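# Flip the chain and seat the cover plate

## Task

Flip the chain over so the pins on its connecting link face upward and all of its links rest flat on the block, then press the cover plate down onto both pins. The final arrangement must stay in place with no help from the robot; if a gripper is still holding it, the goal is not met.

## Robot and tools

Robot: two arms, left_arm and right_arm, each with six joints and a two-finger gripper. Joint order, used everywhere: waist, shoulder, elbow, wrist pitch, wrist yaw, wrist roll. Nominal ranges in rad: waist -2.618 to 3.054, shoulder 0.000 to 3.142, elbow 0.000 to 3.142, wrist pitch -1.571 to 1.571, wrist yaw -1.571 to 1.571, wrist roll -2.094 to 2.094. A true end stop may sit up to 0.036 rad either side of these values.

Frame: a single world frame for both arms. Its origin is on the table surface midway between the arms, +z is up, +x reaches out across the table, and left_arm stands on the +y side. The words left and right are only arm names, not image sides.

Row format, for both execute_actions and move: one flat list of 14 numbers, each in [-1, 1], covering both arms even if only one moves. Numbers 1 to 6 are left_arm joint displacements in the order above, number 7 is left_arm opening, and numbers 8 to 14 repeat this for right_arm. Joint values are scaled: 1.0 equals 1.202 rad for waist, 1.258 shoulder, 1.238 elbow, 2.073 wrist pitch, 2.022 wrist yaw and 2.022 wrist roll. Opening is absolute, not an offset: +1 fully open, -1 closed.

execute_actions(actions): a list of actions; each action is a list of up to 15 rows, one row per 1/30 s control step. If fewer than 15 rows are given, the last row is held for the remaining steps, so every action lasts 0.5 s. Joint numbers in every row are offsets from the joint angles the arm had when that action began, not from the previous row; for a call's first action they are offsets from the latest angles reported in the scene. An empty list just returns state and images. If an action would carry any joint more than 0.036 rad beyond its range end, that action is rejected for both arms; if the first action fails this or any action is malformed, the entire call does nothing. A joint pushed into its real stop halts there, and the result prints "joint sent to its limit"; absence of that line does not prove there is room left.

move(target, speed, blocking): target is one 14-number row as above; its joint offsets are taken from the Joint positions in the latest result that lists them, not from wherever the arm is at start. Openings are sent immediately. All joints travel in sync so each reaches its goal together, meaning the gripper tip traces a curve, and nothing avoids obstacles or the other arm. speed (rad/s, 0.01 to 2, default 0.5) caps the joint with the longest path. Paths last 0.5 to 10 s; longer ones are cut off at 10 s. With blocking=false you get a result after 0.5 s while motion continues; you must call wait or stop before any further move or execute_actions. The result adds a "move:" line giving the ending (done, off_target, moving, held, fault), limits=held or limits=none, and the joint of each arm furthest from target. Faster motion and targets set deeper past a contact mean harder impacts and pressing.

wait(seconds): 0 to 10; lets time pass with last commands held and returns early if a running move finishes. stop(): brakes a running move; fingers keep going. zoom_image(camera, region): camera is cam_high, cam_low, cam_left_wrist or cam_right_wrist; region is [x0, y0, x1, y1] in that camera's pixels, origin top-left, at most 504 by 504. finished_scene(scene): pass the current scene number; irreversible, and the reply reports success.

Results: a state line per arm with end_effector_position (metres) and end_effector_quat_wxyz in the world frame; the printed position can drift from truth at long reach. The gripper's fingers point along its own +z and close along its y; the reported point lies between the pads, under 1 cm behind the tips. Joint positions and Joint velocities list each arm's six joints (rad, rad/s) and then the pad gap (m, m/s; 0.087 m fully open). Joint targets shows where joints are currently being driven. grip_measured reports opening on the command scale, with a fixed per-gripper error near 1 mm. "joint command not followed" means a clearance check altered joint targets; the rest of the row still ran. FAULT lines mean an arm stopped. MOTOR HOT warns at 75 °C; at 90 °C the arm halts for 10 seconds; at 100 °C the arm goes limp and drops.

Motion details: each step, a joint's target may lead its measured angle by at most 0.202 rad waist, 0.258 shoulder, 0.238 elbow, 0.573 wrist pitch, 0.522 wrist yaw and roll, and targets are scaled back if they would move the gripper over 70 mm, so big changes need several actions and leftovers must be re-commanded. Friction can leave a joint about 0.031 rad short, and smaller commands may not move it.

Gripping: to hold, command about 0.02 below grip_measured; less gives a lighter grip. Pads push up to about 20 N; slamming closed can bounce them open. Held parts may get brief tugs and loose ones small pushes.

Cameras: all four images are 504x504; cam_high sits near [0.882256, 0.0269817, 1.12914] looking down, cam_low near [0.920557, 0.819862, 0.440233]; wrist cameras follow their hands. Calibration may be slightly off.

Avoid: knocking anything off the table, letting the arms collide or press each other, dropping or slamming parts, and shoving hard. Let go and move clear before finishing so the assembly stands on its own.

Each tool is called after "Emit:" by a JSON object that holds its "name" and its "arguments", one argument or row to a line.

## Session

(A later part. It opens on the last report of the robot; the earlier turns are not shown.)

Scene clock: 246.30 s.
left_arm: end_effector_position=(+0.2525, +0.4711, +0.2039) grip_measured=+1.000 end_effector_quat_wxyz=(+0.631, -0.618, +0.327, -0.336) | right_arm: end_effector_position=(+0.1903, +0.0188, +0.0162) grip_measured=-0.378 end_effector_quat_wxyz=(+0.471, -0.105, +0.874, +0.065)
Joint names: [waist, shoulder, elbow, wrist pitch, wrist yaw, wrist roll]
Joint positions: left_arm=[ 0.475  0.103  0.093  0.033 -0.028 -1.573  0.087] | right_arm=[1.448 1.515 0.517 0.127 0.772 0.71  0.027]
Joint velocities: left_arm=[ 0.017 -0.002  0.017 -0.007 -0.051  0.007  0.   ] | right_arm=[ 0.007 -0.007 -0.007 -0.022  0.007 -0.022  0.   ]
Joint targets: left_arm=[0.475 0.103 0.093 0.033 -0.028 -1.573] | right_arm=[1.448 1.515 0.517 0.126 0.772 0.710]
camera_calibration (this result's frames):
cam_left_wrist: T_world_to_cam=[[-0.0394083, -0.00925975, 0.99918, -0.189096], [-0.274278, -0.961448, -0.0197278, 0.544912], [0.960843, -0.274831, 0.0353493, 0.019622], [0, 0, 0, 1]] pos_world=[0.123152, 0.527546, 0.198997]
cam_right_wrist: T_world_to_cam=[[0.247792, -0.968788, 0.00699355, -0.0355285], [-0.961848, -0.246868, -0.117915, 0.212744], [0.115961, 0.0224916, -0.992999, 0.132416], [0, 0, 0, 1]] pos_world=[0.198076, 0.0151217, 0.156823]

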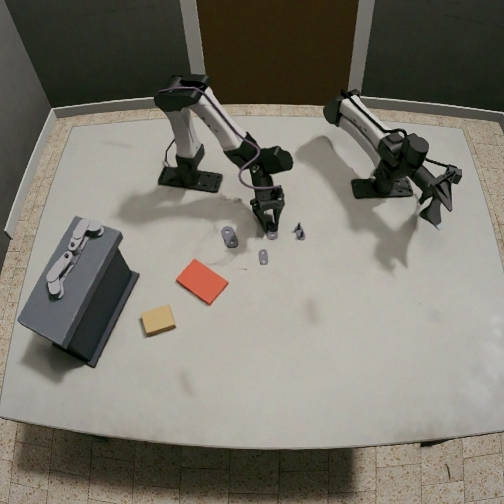

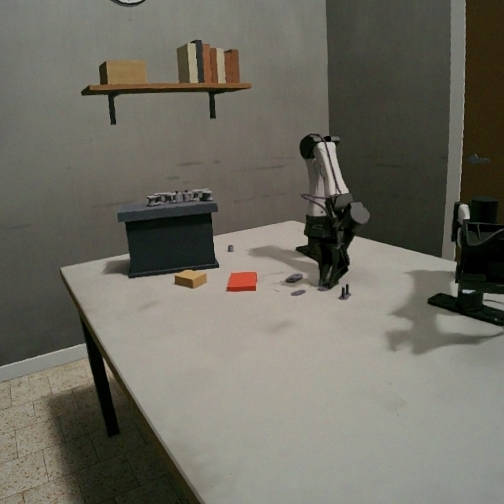

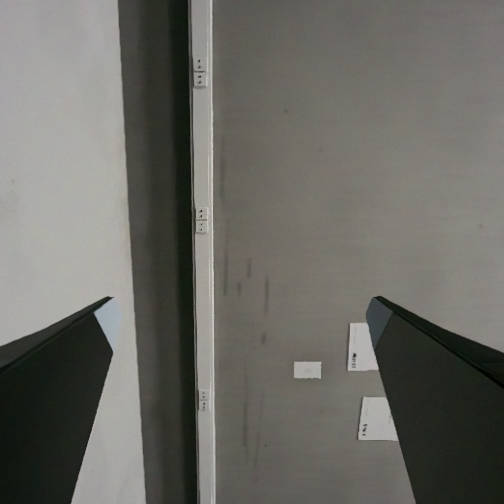

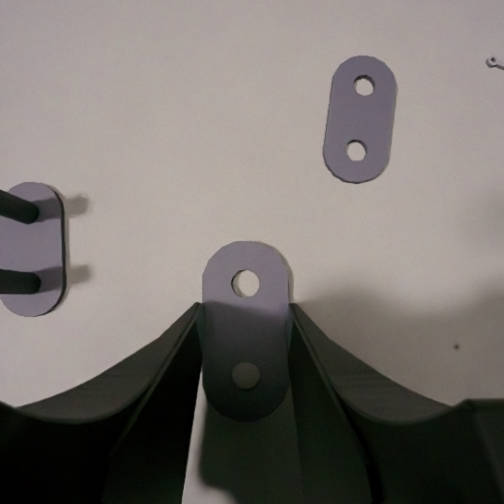

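Emit:
{"name": "move", "arguments": {
  "target": [0,0,0,0,0,0,1, 0,-0.12,0.1,-0.13,0,0,-0.41],
  "speed": 0.3
}}

Emit:
{"name": "move", "arguments": {
  "target": [0,0,0,0,0,0,1, -0.72,0,0.92,-0.275,-0.3,-0.25,-0.41],
  "speed": 0.7
}}

Scene clock: 256.50 s.
left_arm: end_effector_position=(+0.2525, +0.4711, +0.2039) grip_measured=+1.000 end_effector_quat_wxyz=(+0.631, -0.618, +0.327, -0.336) | right_arm: end_effector_position=(+0.1891, +0.0153, +0.0575) grip_measured=-0.378 end_effector_quat_wxyz=(+0.466, -0.110, +0.876, +0.056)
Joint names: [waist, shoulder, elbow, wrist pitch, wrist yaw, wrist roll]
Joint positions: left_arm=[ 0.475  0.103  0.093  0.033 -0.028 -1.573  0.087] | right_arm=[ 1.448  1.38   0.622 -0.136  0.772  0.71   0.027]
Joint velocities: left_arm=[-0.002 -0.017 -0.007 -0.022 -0.051 -0.007  0.   ] | right_arm=[-0.017 -0.007  0.007  0.022  0.007 -0.007 -0.   ]
Joint targets: left_arm=[0.475 0.103 0.093 0.033 -0.028 -1.573] | right_arm=[1.448 1.364 0.641 -0.143 0.772 0.710]
move: done; limits=none; left_arm: farthest joint: the waist, 0.000 radians from its target (0.000 radians at the start); right_arm: farthest joint: the elbow, 0.019 radians from its target (0.123 radians at the start)
camera_calibration (this result's frames):
cam_left_wrist: T_world_to_cam=[[-0.0394083, -0.00925975, 0.99918, -0.189096], [-0.274278, -0.961448, -0.0197278, 0.544912], [0.960843, -0.274831, 0.0353493, 0.019622], [0, 0, 0, 1]] pos_world=[0.123152, 0.527546, 0.198997]
cam_right_wrist: T_world_to_cam=[[0.247917, -0.968419, 0.0264798, -0.0400838], [-0.962684, -0.249326, -0.105244, 0.215064], [0.108522, 0.000600054, -0.994094, 0.17549], [0, 0, 0, 1]] pos_world=[0.197932, 0.014698, 0.198149]

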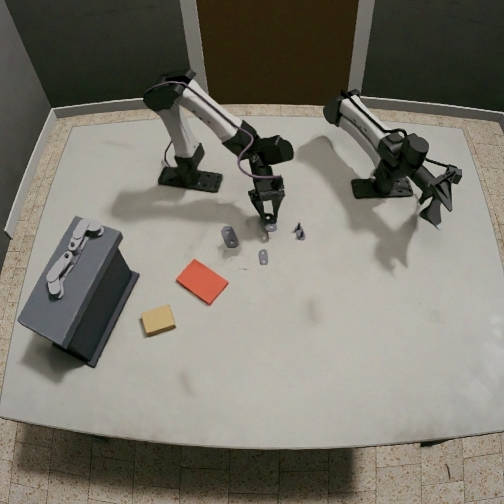

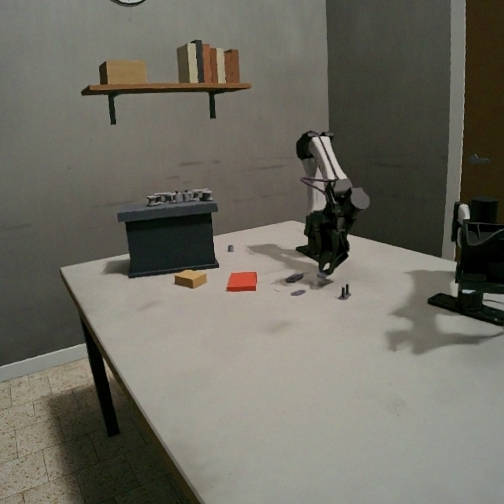

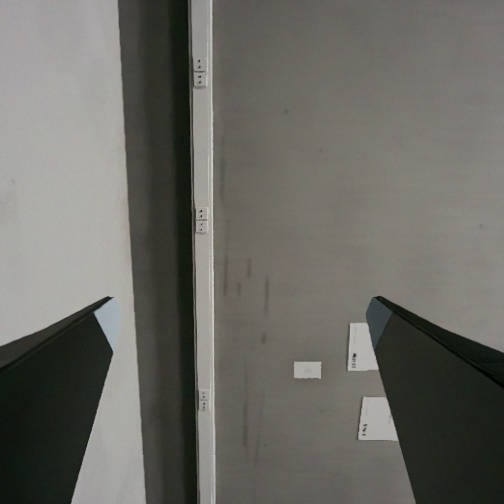

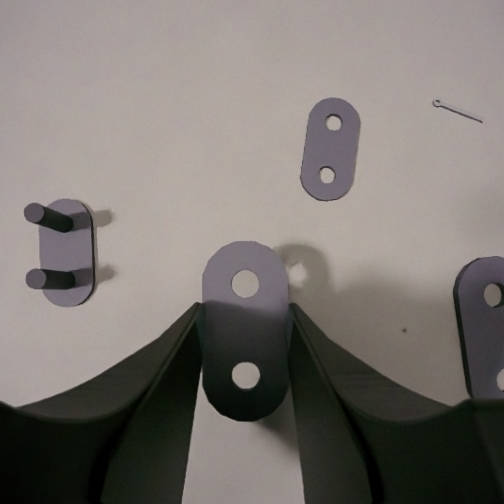

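Scene clock: 258.97 s.
left_arm: end_effector_position=(+0.2525, +0.4711, +0.2039) grip_measured=+1.000 end_effector_quat_wxyz=(+0.631, -0.618, +0.327, -0.336) | right_arm: end_effector_position=(+0.3722, -0.1086, +0.3961) grip_measured=-0.378 end_effector_quat_wxyz=(+0.572, -0.020, +0.814, +0.100)
Joint names: [waist, shoulder, elbow, wrist pitch, wrist yaw, wrist roll]
Joint positions: left_arm=[ 0.475  0.103  0.093  0.033 -0.028 -1.573  0.087] | right_arm=[ 0.588  1.38   1.747 -0.703  0.176  0.209  0.027]
Joint velocities: left_arm=[ 0.002 -0.012  0.007  0.007  0.007 -0.022  0.   ] | right_arm=[ 0.012 -0.022  0.007 -0.022 -0.037 -0.051 -0.001]
Joint targets: left_arm=[0.475 0.103 0.093 0.033 -0.028 -1.573] | right_arm=[0.582 1.380 1.761 -0.706 0.166 0.205]
move: done; limits=none; left_arm: farthest joint: the waist, 0.000 radians from its target (0.000 radians at the start); right_arm: farthest joint: the elbow, 0.014 radians from its target (1.139 radians at the start)
camera_calibration (this result's frames):
cam_left_wrist: T_world_to_cam=[[-0.0394083, -0.00925975, 0.99918, -0.189096], [-0.274278, -0.961448, -0.0197278, 0.544912], [0.960843, -0.274831, 0.0353493, 0.019622], [0, 0, 0, 1]] pos_world=[0.123152, 0.527546, 0.198997]
cam_right_wrist: T_world_to_cam=[[0.145813, -0.982362, -0.117063, -0.121081], [-0.93065, -0.0960634, -0.353076, 0.498954], [0.335603, 0.160428, -0.928242, 0.398984], [0, 0, 0, 1]] pos_world=[0.348106, -0.135022, 0.532349]

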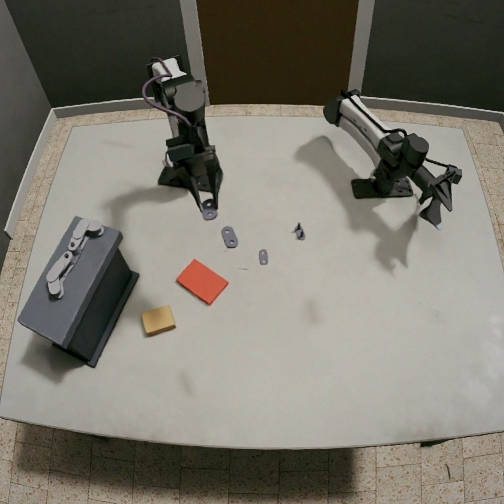

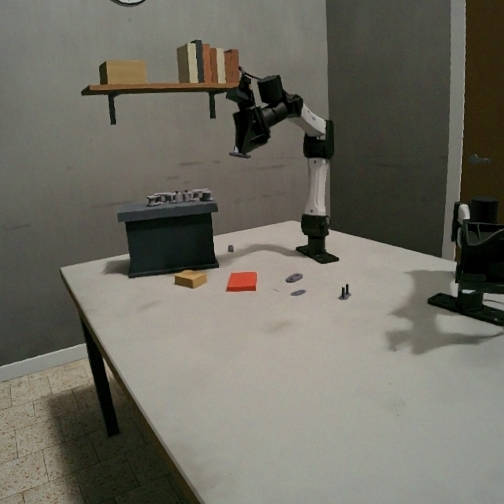

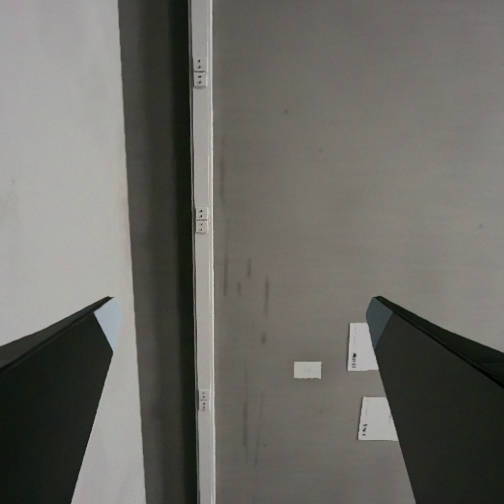

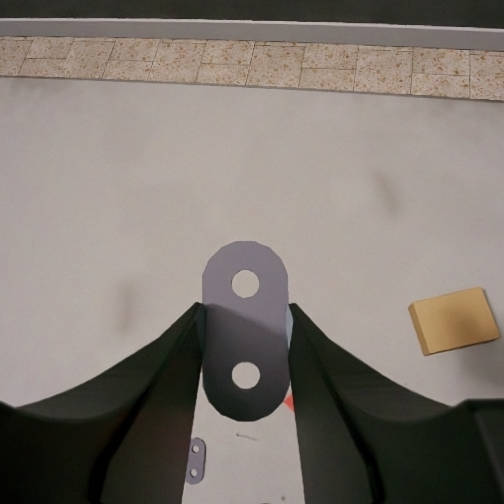

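Emit:
{"name": "move", "arguments": {
  "target": [0,0,0,0,0,0,1, -0.814,0.21,0,0,-0.196,-0.175,-0.41],
  "speed": 0.6
}}

Emit:
{"name": "zoom_image", "arguments": {
  "camera": "cam_low",
  "region": [140, 160, 230, 215]
}}

Emit:
{"name": "zoom_image", "arguments": {
  "camera": "cam_right_wrist",
  "region": [150, 220, 350, 440]
}}

Scene clock: 264.00 s.
left_arm: end_effector_position=(+0.2525, +0.4711, +0.2039) grip_measured=+1.000 end_effector_quat_wxyz=(+0.631, -0.618, +0.327, -0.336) | right_arm: end_effector_position=(+0.3891, -0.4670, +0.2921) grip_measured=-0.378 end_effector_quat_wxyz=(+0.470, +0.150, +0.866, -0.082)
Joint names: [waist, shoulder, elbow, wrist pitch, wrist yaw, wrist roll]
Joint positions: left_arm=[ 0.475  0.103  0.093  0.033 -0.028 -1.573  0.087] | right_arm=[-0.391  1.635  1.747 -0.703 -0.21  -0.14   0.027]
Joint velocities: left_arm=[-0.007  0.002 -0.022 -0.051  0.022  0.007  0.   ] | right_arm=[ 0.002  0.022  0.017  0.022 -0.095 -0.066  0.002]
Joint targets: left_arm=[0.475 0.103 0.093 0.033 -0.028 -1.573] | right_arm=[-0.390 1.645 1.747 -0.703 -0.221 -0.145]
move: done; limits=none; left_arm: farthest joint: the waist, 0.000 radians from its target (0.000 radians at the start); right_arm: farthest joint: the wrist yaw, 0.010 radians from its target (0.395 radians at the start)
camera_calibration (this result's frames):
cam_left_wrist: T_world_to_cam=[[-0.0394083, -0.00925975, 0.99918, -0.189096], [-0.274278, -0.961448, -0.0197278, 0.544912], [0.960843, -0.274831, 0.0353493, 0.019622], [0, 0, 0, 1]] pos_world=[0.123152, 0.527546, 0.198997]
cam_right_wrist: T_world_to_cam=[[-0.33352, -0.942468, 0.0227789, -0.323482], [-0.936677, 0.328541, -0.121233, 0.576517], [0.106774, -0.0617701, -0.992363, 0.358277], [0, 0, 0, 1]] pos_world=[0.393868, -0.47215, 0.432802]

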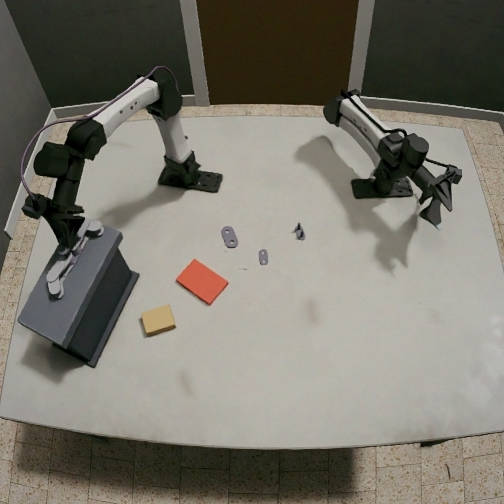

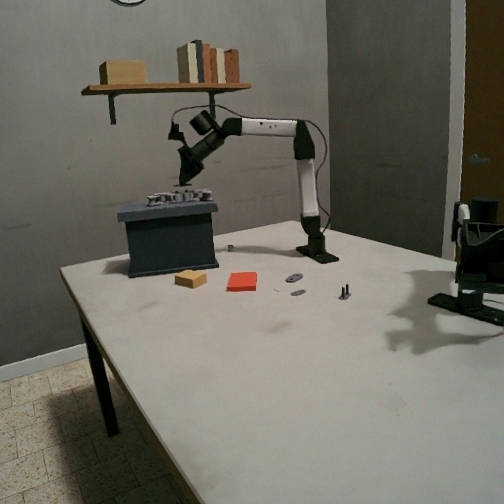

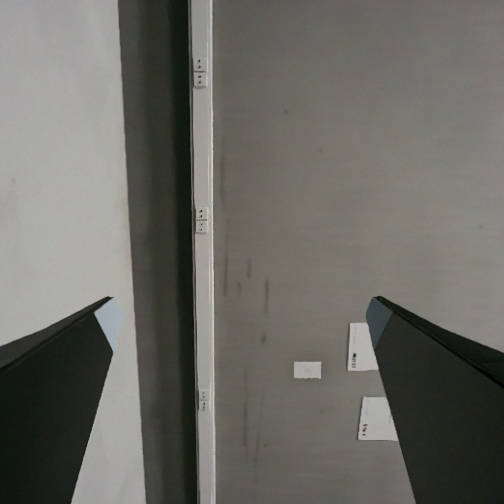

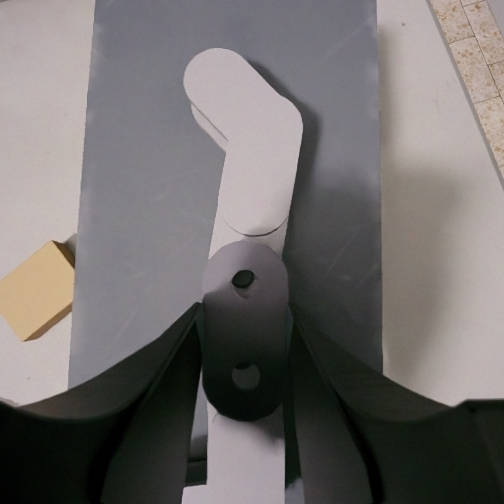

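Region (140, 160, 230, 215) of cam_low's 504x504 image, scaled by 5.600, with more detail than that image has.

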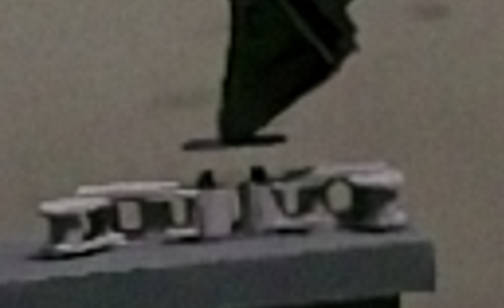

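Region (150, 220, 350, 440) of cam_right_wrist's 504x504 image, scaled by 2.291, with more detail than that image has; it fills the left 458 columns of this view, and the rest is white.

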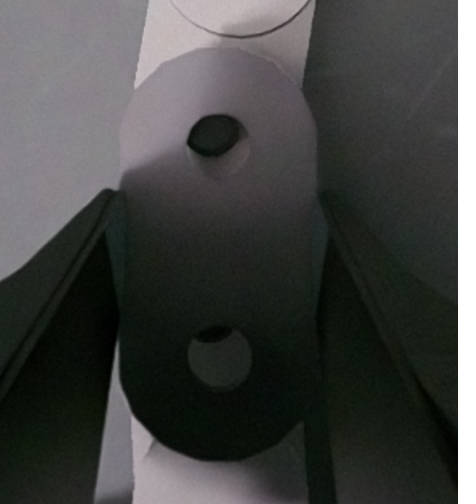

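Emit:
{"name": "move", "arguments": {
  "target": [0,0,0,0,0,0,1, 0.0125,0,-0.05,0.024,0,0,-0.41],
  "speed": 0.06
}}

Emit:
{"name": "zoom_image", "arguments": {
  "camera": "cam_low",
  "region": [140, 160, 230, 215]
}}

Emit:
{"name": "zoom_image", "arguments": {
  "camera": "cam_right_wrist",
  "region": [150, 220, 350, 440]
}}

Scene clock: 271.20 s.
left_arm: end_effector_position=(+0.2525, +0.4711, +0.2039) grip_measured=+1.000 end_effector_quat_wxyz=(+0.631, -0.618, +0.327, -0.336) | right_arm: end_effector_position=(+0.3922, -0.4655, +0.2796) grip_measured=-0.378 end_effector_quat_wxyz=(+0.466, +0.148, +0.869, -0.078)
Joint names: [waist, shoulder, elbow, wrist pitch, wrist yaw, wrist roll]
Joint positions: left_arm=[ 0.475  0.103  0.093  0.033 -0.028 -1.573  0.087] | right_arm=[-0.384  1.635  1.702 -0.669 -0.211 -0.14   0.027]
Joint velocities: left_arm=[-0.002  0.002  0.002 -0.037  0.037  0.037  0.   ] | right_arm=[-0.012 -0.007 -0.002 -0.051  0.022 -0.007  0.   ]
Joint targets: left_arm=[0.475 0.103 0.093 0.033 -0.028 -1.573] | right_arm=[-0.376 1.635 1.685 -0.654 -0.210 -0.140]
move: done; limits=none; left_arm: farthest joint: the waist, 0.000 radians from its target (0.000 radians at the start); right_arm: farthest joint: the elbow, 0.017 radians from its target (0.062 radians at the start)
camera_calibration (this result's frames):
cam_left_wrist: T_world_to_cam=[[-0.0394083, -0.00925975, 0.99918, -0.189096], [-0.274278, -0.961448, -0.0197278, 0.544912], [0.960843, -0.274831, 0.0353493, 0.019622], [0, 0, 0, 1]] pos_world=[0.123152, 0.527546, 0.198997]
cam_right_wrist: T_world_to_cam=[[-0.326721, -0.944903, 0.0202856, -0.323798], [-0.939952, 0.322617, -0.111395, 0.573124], [0.0987129, -0.0554625, -0.993569, 0.352069], [0, 0, 0, 1]] pos_world=[0.398164, -0.471331, 0.420217]

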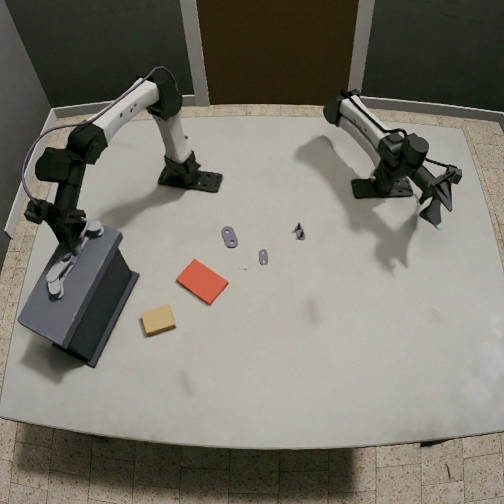

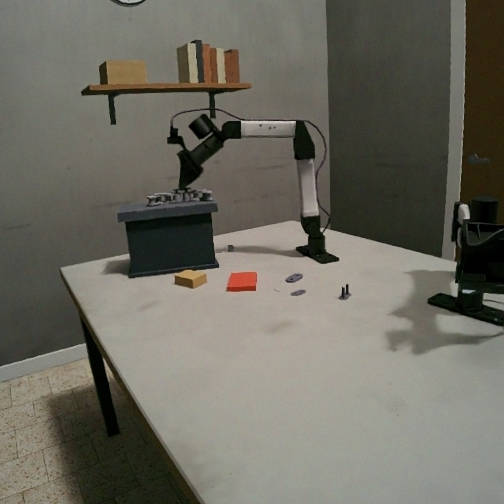

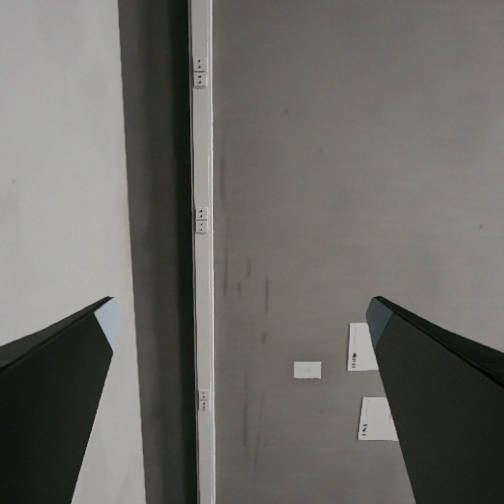

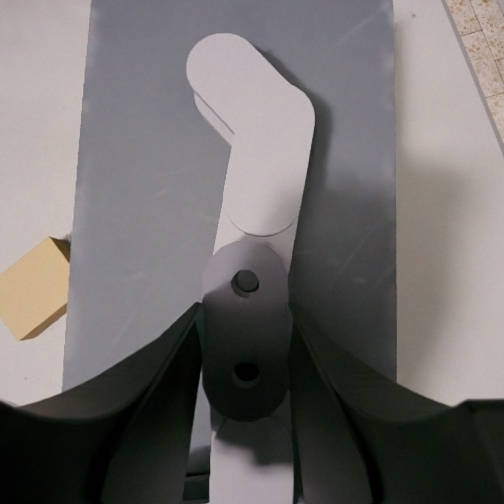

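Region (140, 160, 230, 215) of cam_low's 504x504 image, scaled by 5.600, with more detail than that image has.

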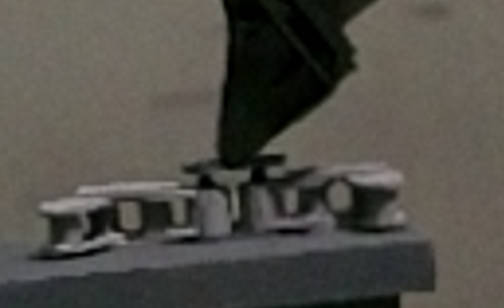

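Region (150, 220, 350, 440) of cam_right_wrist's 504x504 image, scaled by 2.291, with more detail than that image has; it fills the left 458 columns of this view, and the rest is white.

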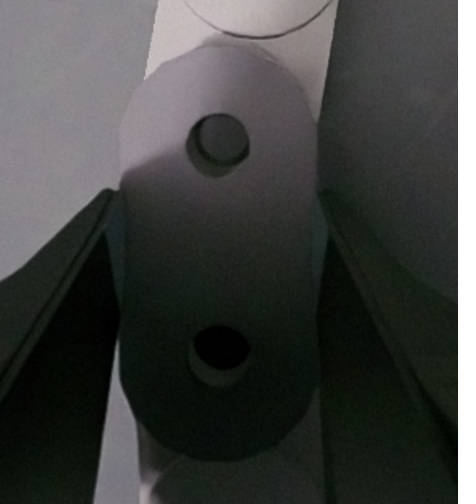

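Emit:
{"name": "execute_actions", "arguments": {
  "actions": [
    [[0,0,0,0,0,0,1,0,0,-0.012,0.0125,0,0,-0.41]]
  ]
}}

Emit:
{"name": "zoom_image", "arguments": {
  "camera": "cam_right_wrist",
  "region": [150, 220, 350, 440]
}}

Scene clock: 276.47 s.
left_arm: end_effector_position=(+0.2525, +0.4711, +0.2039) grip_measured=+1.000 end_effector_quat_wxyz=(+0.631, -0.618, +0.327, -0.336) | right_arm: end_effector_position=(+0.3937, -0.4665, +0.2815) grip_measured=-0.378 end_effector_quat_wxyz=(+0.470, +0.147, +0.866, -0.080)
Joint names: [waist, shoulder, elbow, wrist pitch, wrist yaw, wrist roll]
Joint positions: left_arm=[ 0.475  0.103  0.093  0.033 -0.028 -1.573  0.087] | right_arm=[-0.384  1.635  1.702 -0.658 -0.211 -0.14   0.027]
Joint velocities: left_arm=[-0.022  0.007  0.002  0.022 -0.095 -0.007  0.   ] | right_arm=[ 0.002 -0.007 -0.017  0.037  0.022 -0.007  0.   ]
Joint targets: left_arm=[0.475 0.103 0.093 0.033 -0.028 -1.573] | right_arm=[-0.384 1.635 1.687 -0.643 -0.211 -0.140]
camera_calibration (this result's frames):
cam_left_wrist: T_world_to_cam=[[-0.0394083, -0.00925975, 0.99918, -0.189096], [-0.274278, -0.961448, -0.0197278, 0.544912], [0.960843, -0.274831, 0.0353493, 0.019622], [0, 0, 0, 1]] pos_world=[0.123152, 0.527546, 0.198997]
cam_right_wrist: T_world_to_cam=[[-0.326913, -0.944775, 0.0229894, -0.32493], [-0.938917, 0.321926, -0.121651, 0.57727], [0.107532, -0.0613544, -0.992307, 0.347207], [0, 0, 0, 1]] pos_world=[0.398449, -0.471521, 0.422231]

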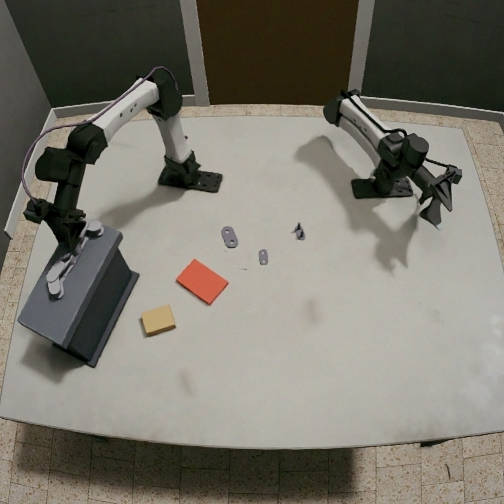

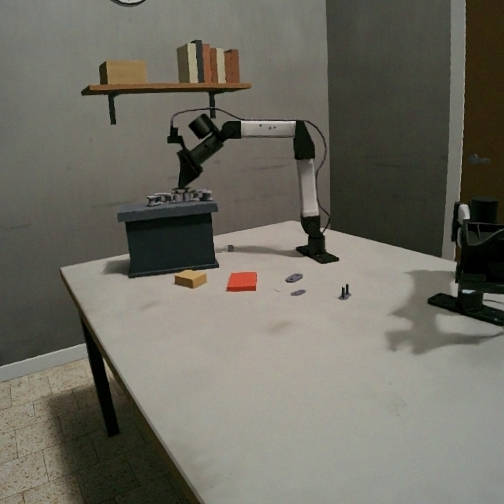

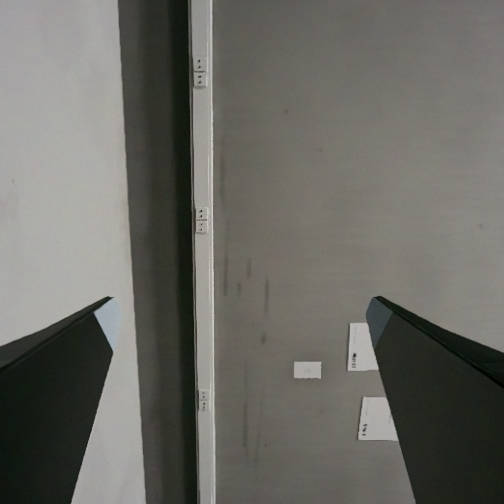

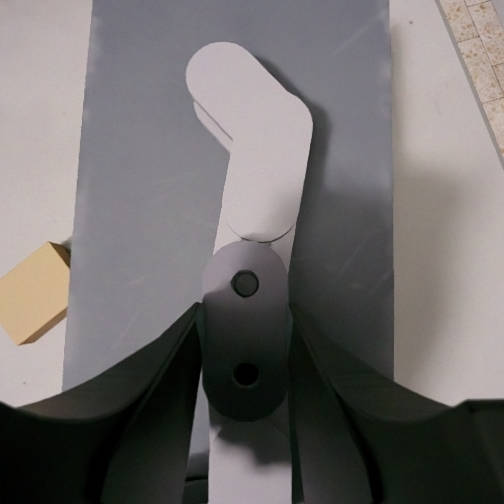

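Region (150, 220, 350, 440) of cam_right_wrist's 504x504 image, scaled by 2.291, with more detail than that image has; it fills the left 458 columns of this view, and the rest is white.

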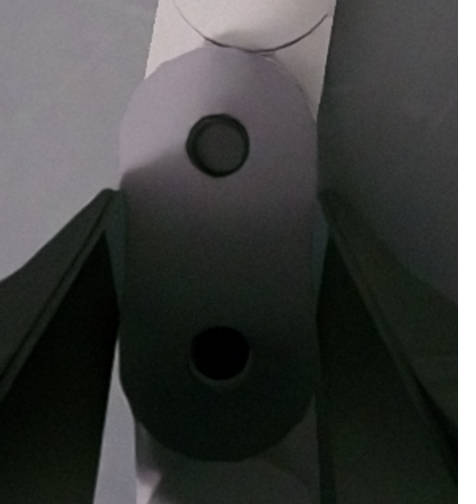

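Emit:
{"name": "execute_actions", "arguments": {
  "actions": [
    [[0,0,0,0,0,0,1,0,0,-0.016,0.008,0,0,-0.41],[0,0,0,0,0,0,1,0,0,-0.016,0.008,0,0,-0.41],[0,0,0,0,0,0,1,0,0,-0.019,0.009,0,0,-0.41],[0,0,0,0,0,0,1,0,0,-0.019,0.009,0,0,-0.41],[0,0,0,0,0,0,1,0,0,-0.022,0.010,0,0,-0.41],[0,0,0,0,0,0,1,0,0,-0.022,0.010,0,0,-0.41],[0,0,0,0,0,0,1,0,0,-0.025,0.011,0,0,-0.41]],
    [[0,0,0,0,0,0,1,0,0,-0.016,0.008,0,0,-0.41],[0,0,0,0,0,0,1,0,0,-0.016,0.008,0,0,-0.41],[0,0,0,0,0,0,1,0,0,-0.019,0.009,0,0,-0.41],[0,0,0,0,0,0,1,0,0,-0.019,0.009,0,0,-0.41],[0,0,0,0,0,0,1,0,0,-0.022,0.010,0,0,-0.41],[0,0,0,0,0,0,1,0,0,-0.022,0.010,0,0,-0.41],[0,0,0,0,0,0,1,0,0,-0.025,0.011,0,0,-0.41]]
  ]
}}

Emit:
{"name": "zoom_image", "arguments": {
  "camera": "cam_right_wrist",
  "region": [150, 220, 350, 440]
}}

Emit:
{"name": "zoom_image", "arguments": {
  "camera": "cam_low",
  "region": [140, 160, 230, 215]
}}

Scene clock: 283.57 s.
left_arm: end_effector_position=(+0.2525, +0.4711, +0.2039) grip_measured=+1.000 end_effector_quat_wxyz=(+0.631, -0.618, +0.327, -0.336) | right_arm: end_effector_position=(+0.3946, -0.4671, +0.2759) grip_measured=-0.378 end_effector_quat_wxyz=(+0.469, +0.147, +0.867, -0.080)
Joint names: [waist, shoulder, elbow, wrist pitch, wrist yaw, wrist roll]
Joint positions: left_arm=[ 0.475  0.103  0.093  0.033 -0.028 -1.573  0.087] | right_arm=[-0.384  1.635  1.681 -0.64  -0.211 -0.14   0.027]
Joint velocities: left_arm=[ 0.017  0.007 -0.017  0.007  0.066 -0.037  0.   ] | right_arm=[-0.012 -0.012 -0.002  0.007  0.007 -0.037 -0.   ]
Joint targets: left_arm=[0.475 0.103 0.093 0.033 -0.028 -1.573] | right_arm=[-0.384 1.635 1.657 -0.628 -0.211 -0.140]
camera_calibration (this result's frames):
cam_left_wrist: T_world_to_cam=[[-0.0394083, -0.00925975, 0.99918, -0.189096], [-0.274278, -0.961448, -0.0197278, 0.544912], [0.960843, -0.274831, 0.0353493, 0.019622], [0, 0, 0, 1]] pos_world=[0.123152, 0.527546, 0.198997]
cam_right_wrist: T_world_to_cam=[[-0.326856, -0.944813, 0.0222172, -0.324888], [-0.939222, 0.32213, -0.118722, 0.576976], [0.105013, -0.0596718, -0.992679, 0.343391], [0, 0, 0, 1]] pos_world=[0.399657, -0.472328, 0.416594]

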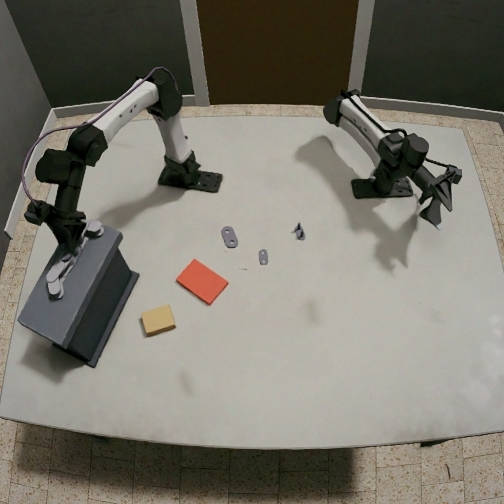

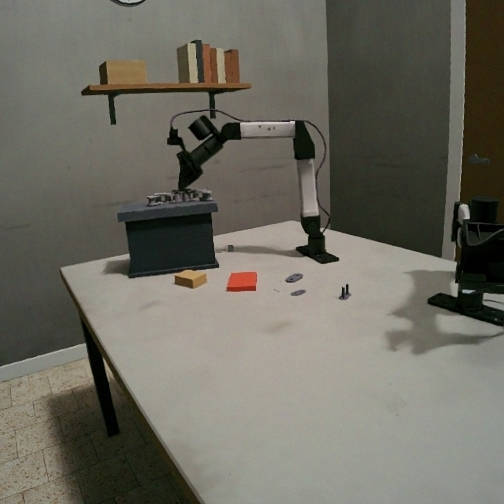

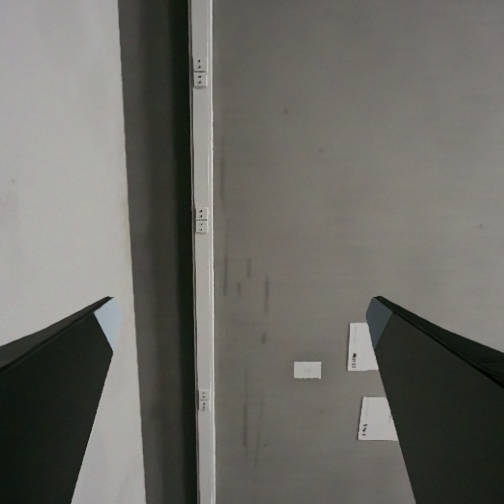

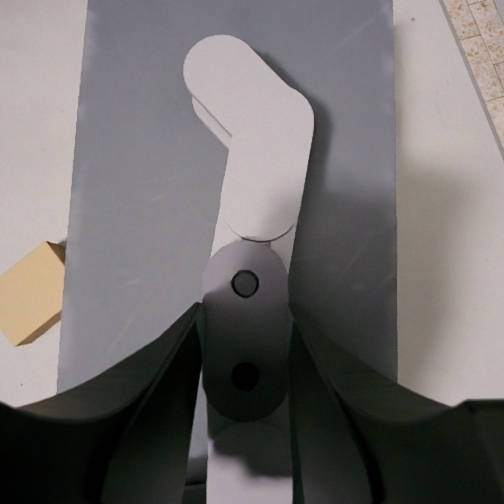

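Region (150, 220, 350, 440) of cam_right_wrist's 504x504 image, scaled by 2.291, with more detail than that image has; it fills the left 458 columns of this view, and the rest is white.

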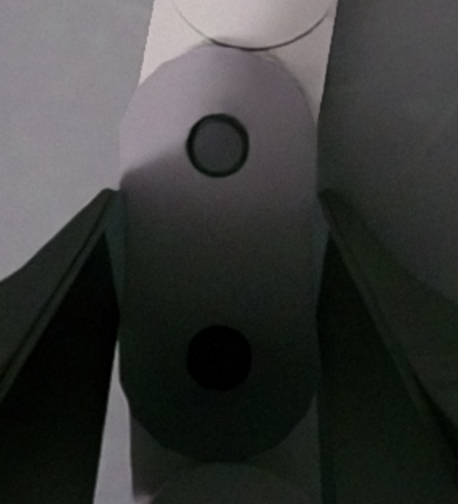

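Region (140, 160, 230, 215) of cam_low's 504x504 image, scaled by 5.600, with more detail than that image has.

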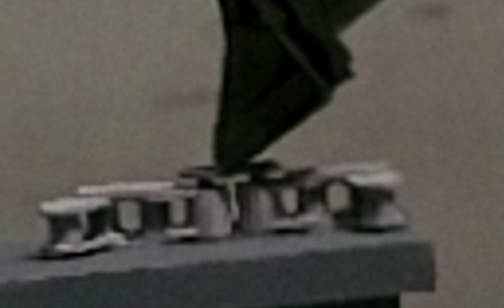

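Entering. Continue with elbow only.

Emit:
{"name": "execute_actions", "arguments": {
  "actions": [
    [[0,0,0,0,0,0,1,0,0,-0.024,0,0,0,-0.41]],
    [[0,0,0,0,0,0,1,0,0,-0.024,0.004,0,0,-0.41]]
  ]
}}

Emit:
{"name": "zoom_image", "arguments": {
  "camera": "cam_low",
  "region": [140, 160, 230, 215]
}}

Scene clock: 287.03 s.
left_arm: end_effector_position=(+0.2525, +0.4711, +0.2039) grip_measured=+1.000 end_effector_quat_wxyz=(+0.631, -0.618, +0.327, -0.336) | right_arm: end_effector_position=(+0.3946, -0.4671, +0.2758) grip_measured=-0.378 end_effector_quat_wxyz=(+0.469, +0.147, +0.867, -0.080)
Joint names: [waist, shoulder, elbow, wrist pitch, wrist yaw, wrist roll]
Joint positions: left_arm=[ 0.475  0.103  0.093  0.033 -0.028 -1.573  0.087] | right_arm=[-0.384  1.635  1.681 -0.64  -0.211 -0.14   0.027]
Joint velocities: left_arm=[ 0.007 -0.012 -0.002 -0.066 -0.081 -0.066  0.   ] | right_arm=[-0.002 -0.012  0.012 -0.037  0.081  0.022 -0.002]
Joint targets: left_arm=[0.475 0.103 0.093 0.033 -0.028 -1.573] | right_arm=[-0.384 1.635 1.651 -0.632 -0.211 -0.140]
camera_calibration (this result's frames):
cam_left_wrist: T_world_to_cam=[[-0.0394083, -0.00925975, 0.99918, -0.189096], [-0.274278, -0.961448, -0.0197278, 0.544912], [0.960843, -0.274831, 0.0353493, 0.019622], [0, 0, 0, 1]] pos_world=[0.123152, 0.527546, 0.198997]
cam_right_wrist: T_world_to_cam=[[-0.326856, -0.944813, 0.0222172, -0.324893], [-0.939222, 0.32213, -0.118722, 0.576991], [0.105013, -0.0596718, -0.992679, 0.343296], [0, 0, 0, 1]] pos_world=[0.399679, -0.472344, 0.416502]

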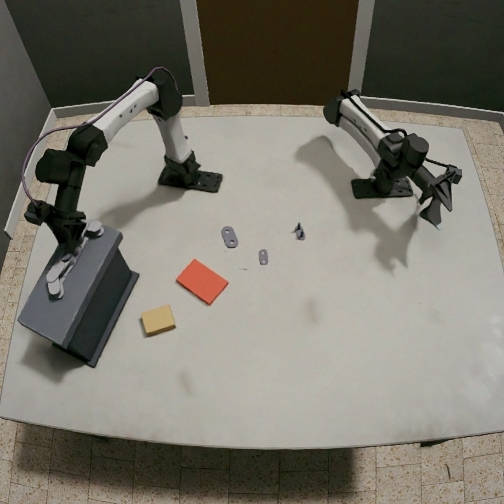

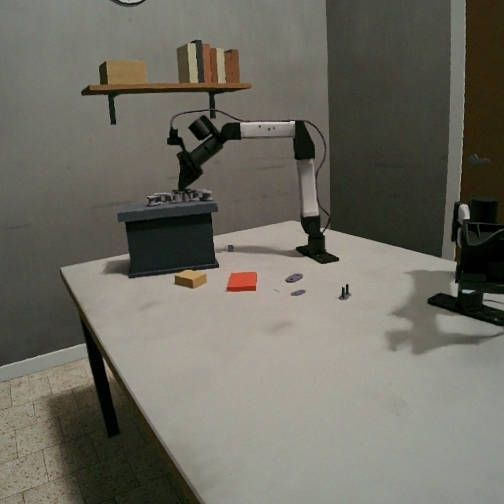

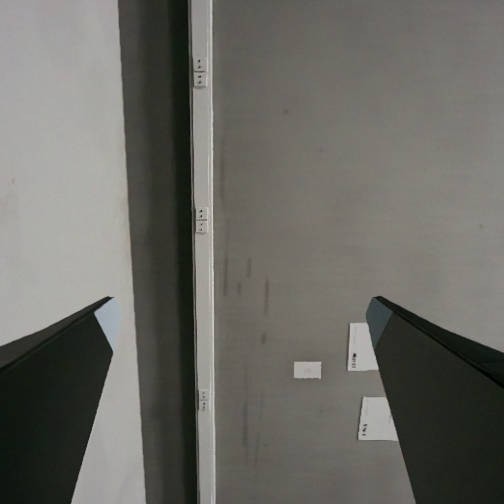

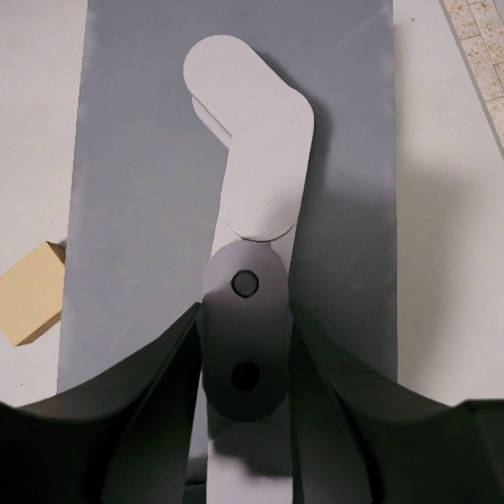

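Region (140, 160, 230, 215) of cam_low's 504x504 image, scaled by 5.600, with more detail than that image has.

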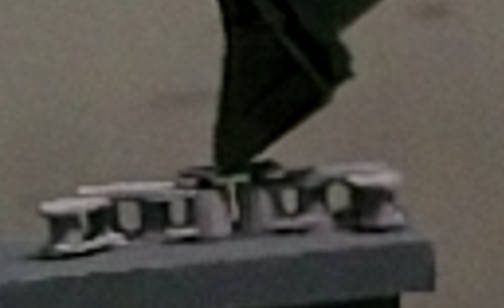

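Seated on the chamfers; release and let it settle.

Emit:
{"name": "execute_actions", "arguments": {
  "actions": [
    [[0,0,0,0,0,0,1,0,0,0,0,0,0,-0.41],[0,0,0,0,0,0,1,0,0,0,0,0,0,-0.41],[0,0,0,0,0,0,1,0,0,0,0,0,0,-0.41],[0,0,0,0,0,0,1,0,0,0,0,0,0,-0.36],[0,0,0,0,0,0,1,0,0,0,0,0,0,-0.36],[0,0,0,0,0,0,1,0,0,0,0,0,0,-0.36],[0,0,0,0,0,0,1,0,0,0,0,0,0,-0.3],[0,0,0,0,0,0,1,0,0,0,0,0,0,-0.3],[0,0,0,0,0,0,1,0,0,0,0,0,0,-0.1]]
  ]
}}

Emit:
{"name": "zoom_image", "arguments": {
  "camera": "cam_low",
  "region": [140, 160, 230, 215]
}}

Scene clock: 293.83 s.
left_arm: end_effector_position=(+0.2525, +0.4711, +0.2039) grip_measured=+1.000 end_effector_quat_wxyz=(+0.631, -0.618, +0.327, -0.336) | right_arm: end_effector_position=(+0.3946, -0.4671, +0.2758) grip_measured=-0.100 end_effector_quat_wxyz=(+0.469, +0.147, +0.867, -0.080)
Joint names: [waist, shoulder, elbow, wrist pitch, wrist yaw, wrist roll]
Joint positions: left_arm=[ 0.475  0.103  0.093  0.033 -0.028 -1.573  0.087] | right_arm=[-0.384  1.635  1.681 -0.64  -0.211 -0.14   0.039]
Joint velocities: left_arm=[ 0.007  0.022 -0.012  0.007 -0.022 -0.022  0.   ] | right_arm=[-0.022 -0.002 -0.002 -0.066  0.051  0.022 -0.   ]
Joint targets: left_arm=[0.475 0.103 0.093 0.033 -0.028 -1.573] | right_arm=[-0.384 1.635 1.681 -0.640 -0.211 -0.140]
camera_calibration (this result's frames):
cam_left_wrist: T_world_to_cam=[[-0.0394083, -0.00925975, 0.99918, -0.189096], [-0.274278, -0.961448, -0.0197278, 0.544912], [0.960843, -0.274831, 0.0353493, 0.019622], [0, 0, 0, 1]] pos_world=[0.123152, 0.527546, 0.198997]
cam_right_wrist: T_world_to_cam=[[-0.326856, -0.944813, 0.0222172, -0.324893], [-0.939222, 0.32213, -0.118722, 0.576991], [0.105013, -0.0596718, -0.992679, 0.343296], [0, 0, 0, 1]] pos_world=[0.399679, -0.472344, 0.416502]

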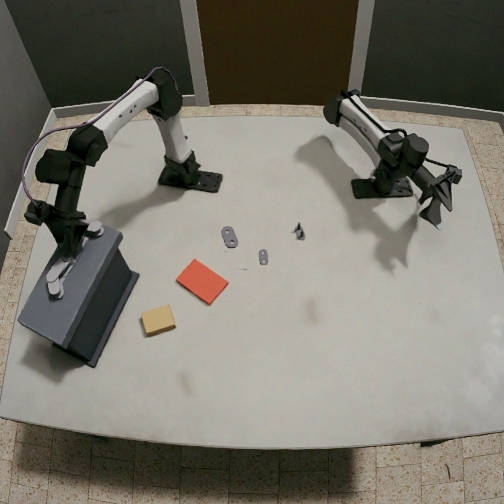

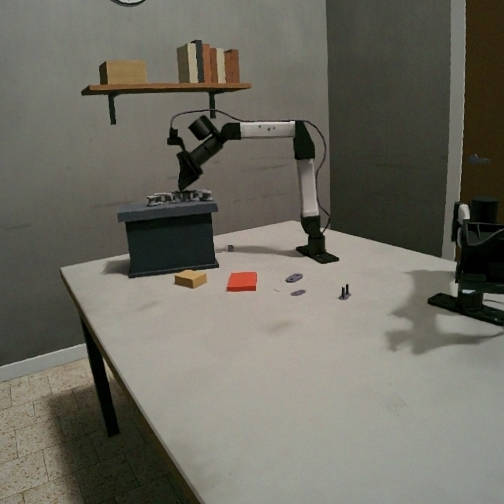

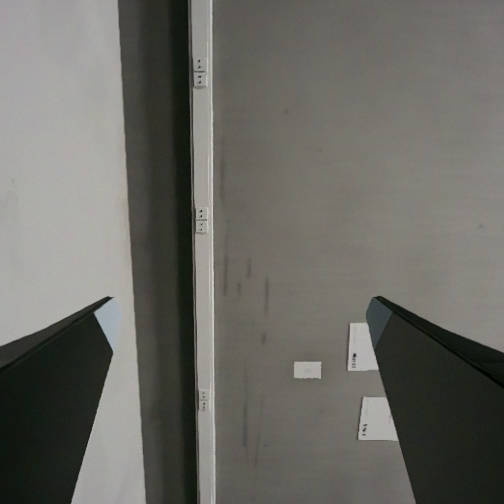

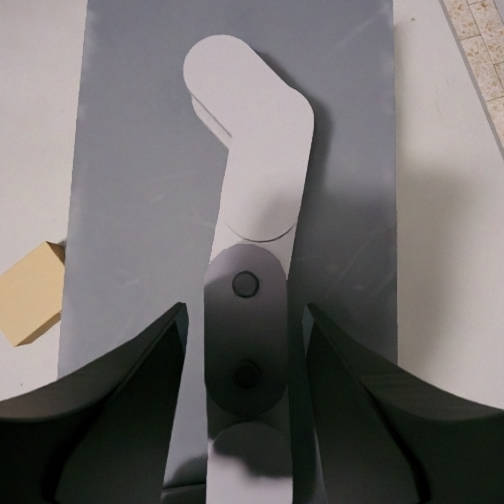

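Region (140, 160, 230, 215) of cam_low's 504x504 image, scaled by 5.600, with more detail than that image has.

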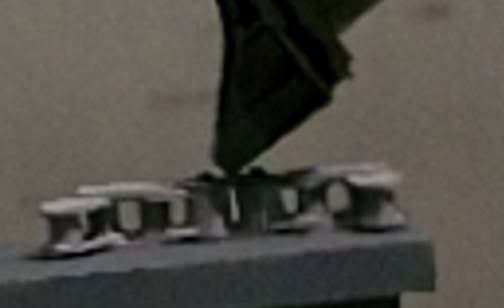

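It dropped on. Back off.

Emit:
{"name": "move", "arguments": {
  "target": [0,0,0,0,0,0,1, 0,-0.2,0,-0.05,0,0,0.3],
  "speed": 0.5
}}

Emit:
{"name": "zoom_image", "arguments": {
  "camera": "cam_low",
  "region": [140, 160, 230, 215]
}}

Scene clock: 299.17 s.
left_arm: end_effector_position=(+0.2525, +0.4711, +0.2039) grip_measured=+1.000 end_effector_quat_wxyz=(+0.631, -0.618, +0.327, -0.336) | right_arm: end_effector_position=(+0.3403, -0.4308, +0.3599) grip_measured=+0.300 end_effector_quat_wxyz=(+0.531, +0.132, +0.830, -0.108)
Joint names: [waist, shoulder, elbow, wrist pitch, wrist yaw, wrist roll]
Joint positions: left_arm=[ 0.475  0.103  0.093  0.033 -0.028 -1.573  0.087] | right_arm=[-0.384  1.387  1.681 -0.73  -0.211 -0.14   0.057]
Joint velocities: left_arm=[-0.017  0.002  0.002 -0.081 -0.007 -0.022  0.   ] | right_arm=[-0.002 -0.002  0.002  0.007  0.007 -0.066 -0.001]
Joint targets: left_arm=[0.475 0.103 0.093 0.033 -0.028 -1.573] | right_arm=[-0.384 1.383 1.681 -0.744 -0.211 -0.140]
move: done; limits=none; left_arm: farthest joint: the waist, 0.000 radians from its target (0.000 radians at the start); right_arm: farthest joint: the wrist pitch, 0.013 radians from its target (0.104 radians at the start)
camera_calibration (this result's frames):
cam_left_wrist: T_world_to_cam=[[-0.0394083, -0.00925975, 0.99918, -0.189096], [-0.274278, -0.961448, -0.0197278, 0.544912], [0.960843, -0.274831, 0.0353493, 0.019622], [0, 0, 0, 1]] pos_world=[0.123152, 0.527546, 0.198997]
cam_right_wrist: T_world_to_cam=[[-0.33238, -0.941122, 0.0617447, -0.320976], [-0.913763, 0.30512, -0.268215, 0.562048], [0.233584, -0.145569, -0.961378, 0.342599], [0, 0, 0, 1]] pos_world=[0.326867, -0.423698, 0.499935]

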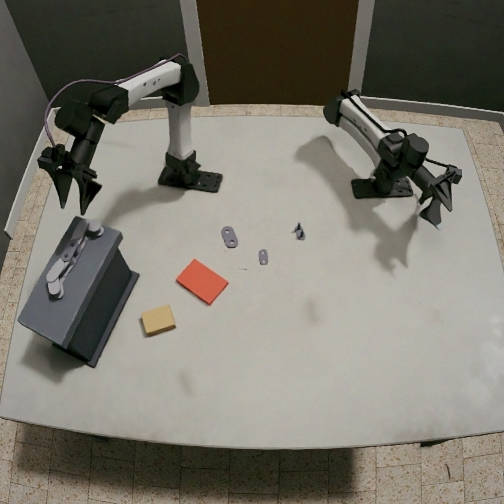

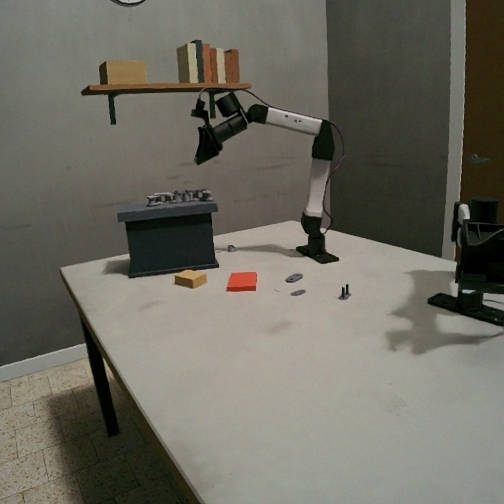

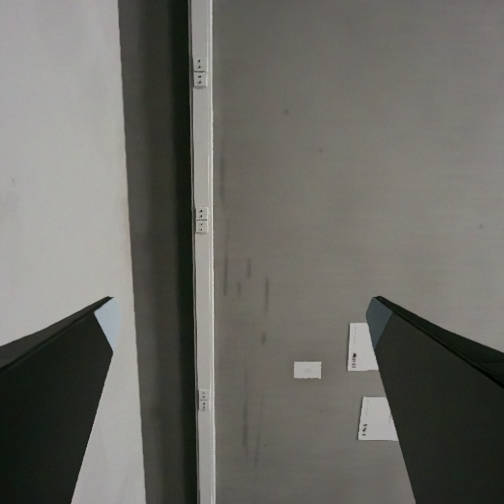

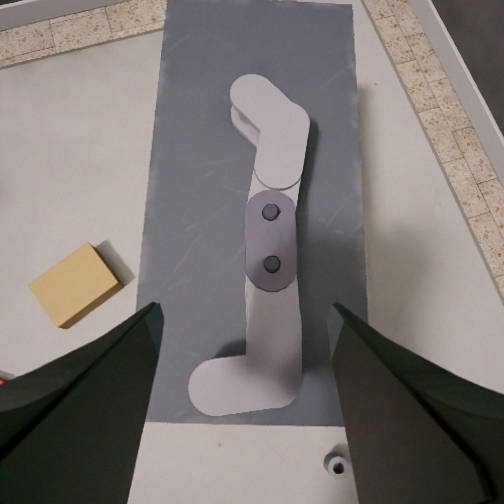

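Region (140, 160, 230, 215) of cam_low's 504x504 image, scaled by 5.600, with more detail than that image has.

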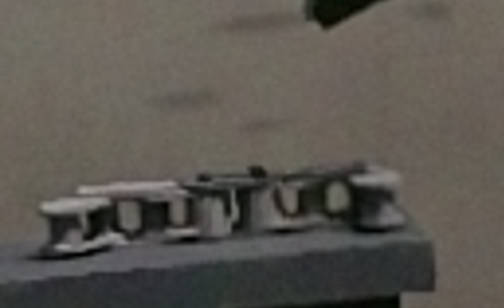

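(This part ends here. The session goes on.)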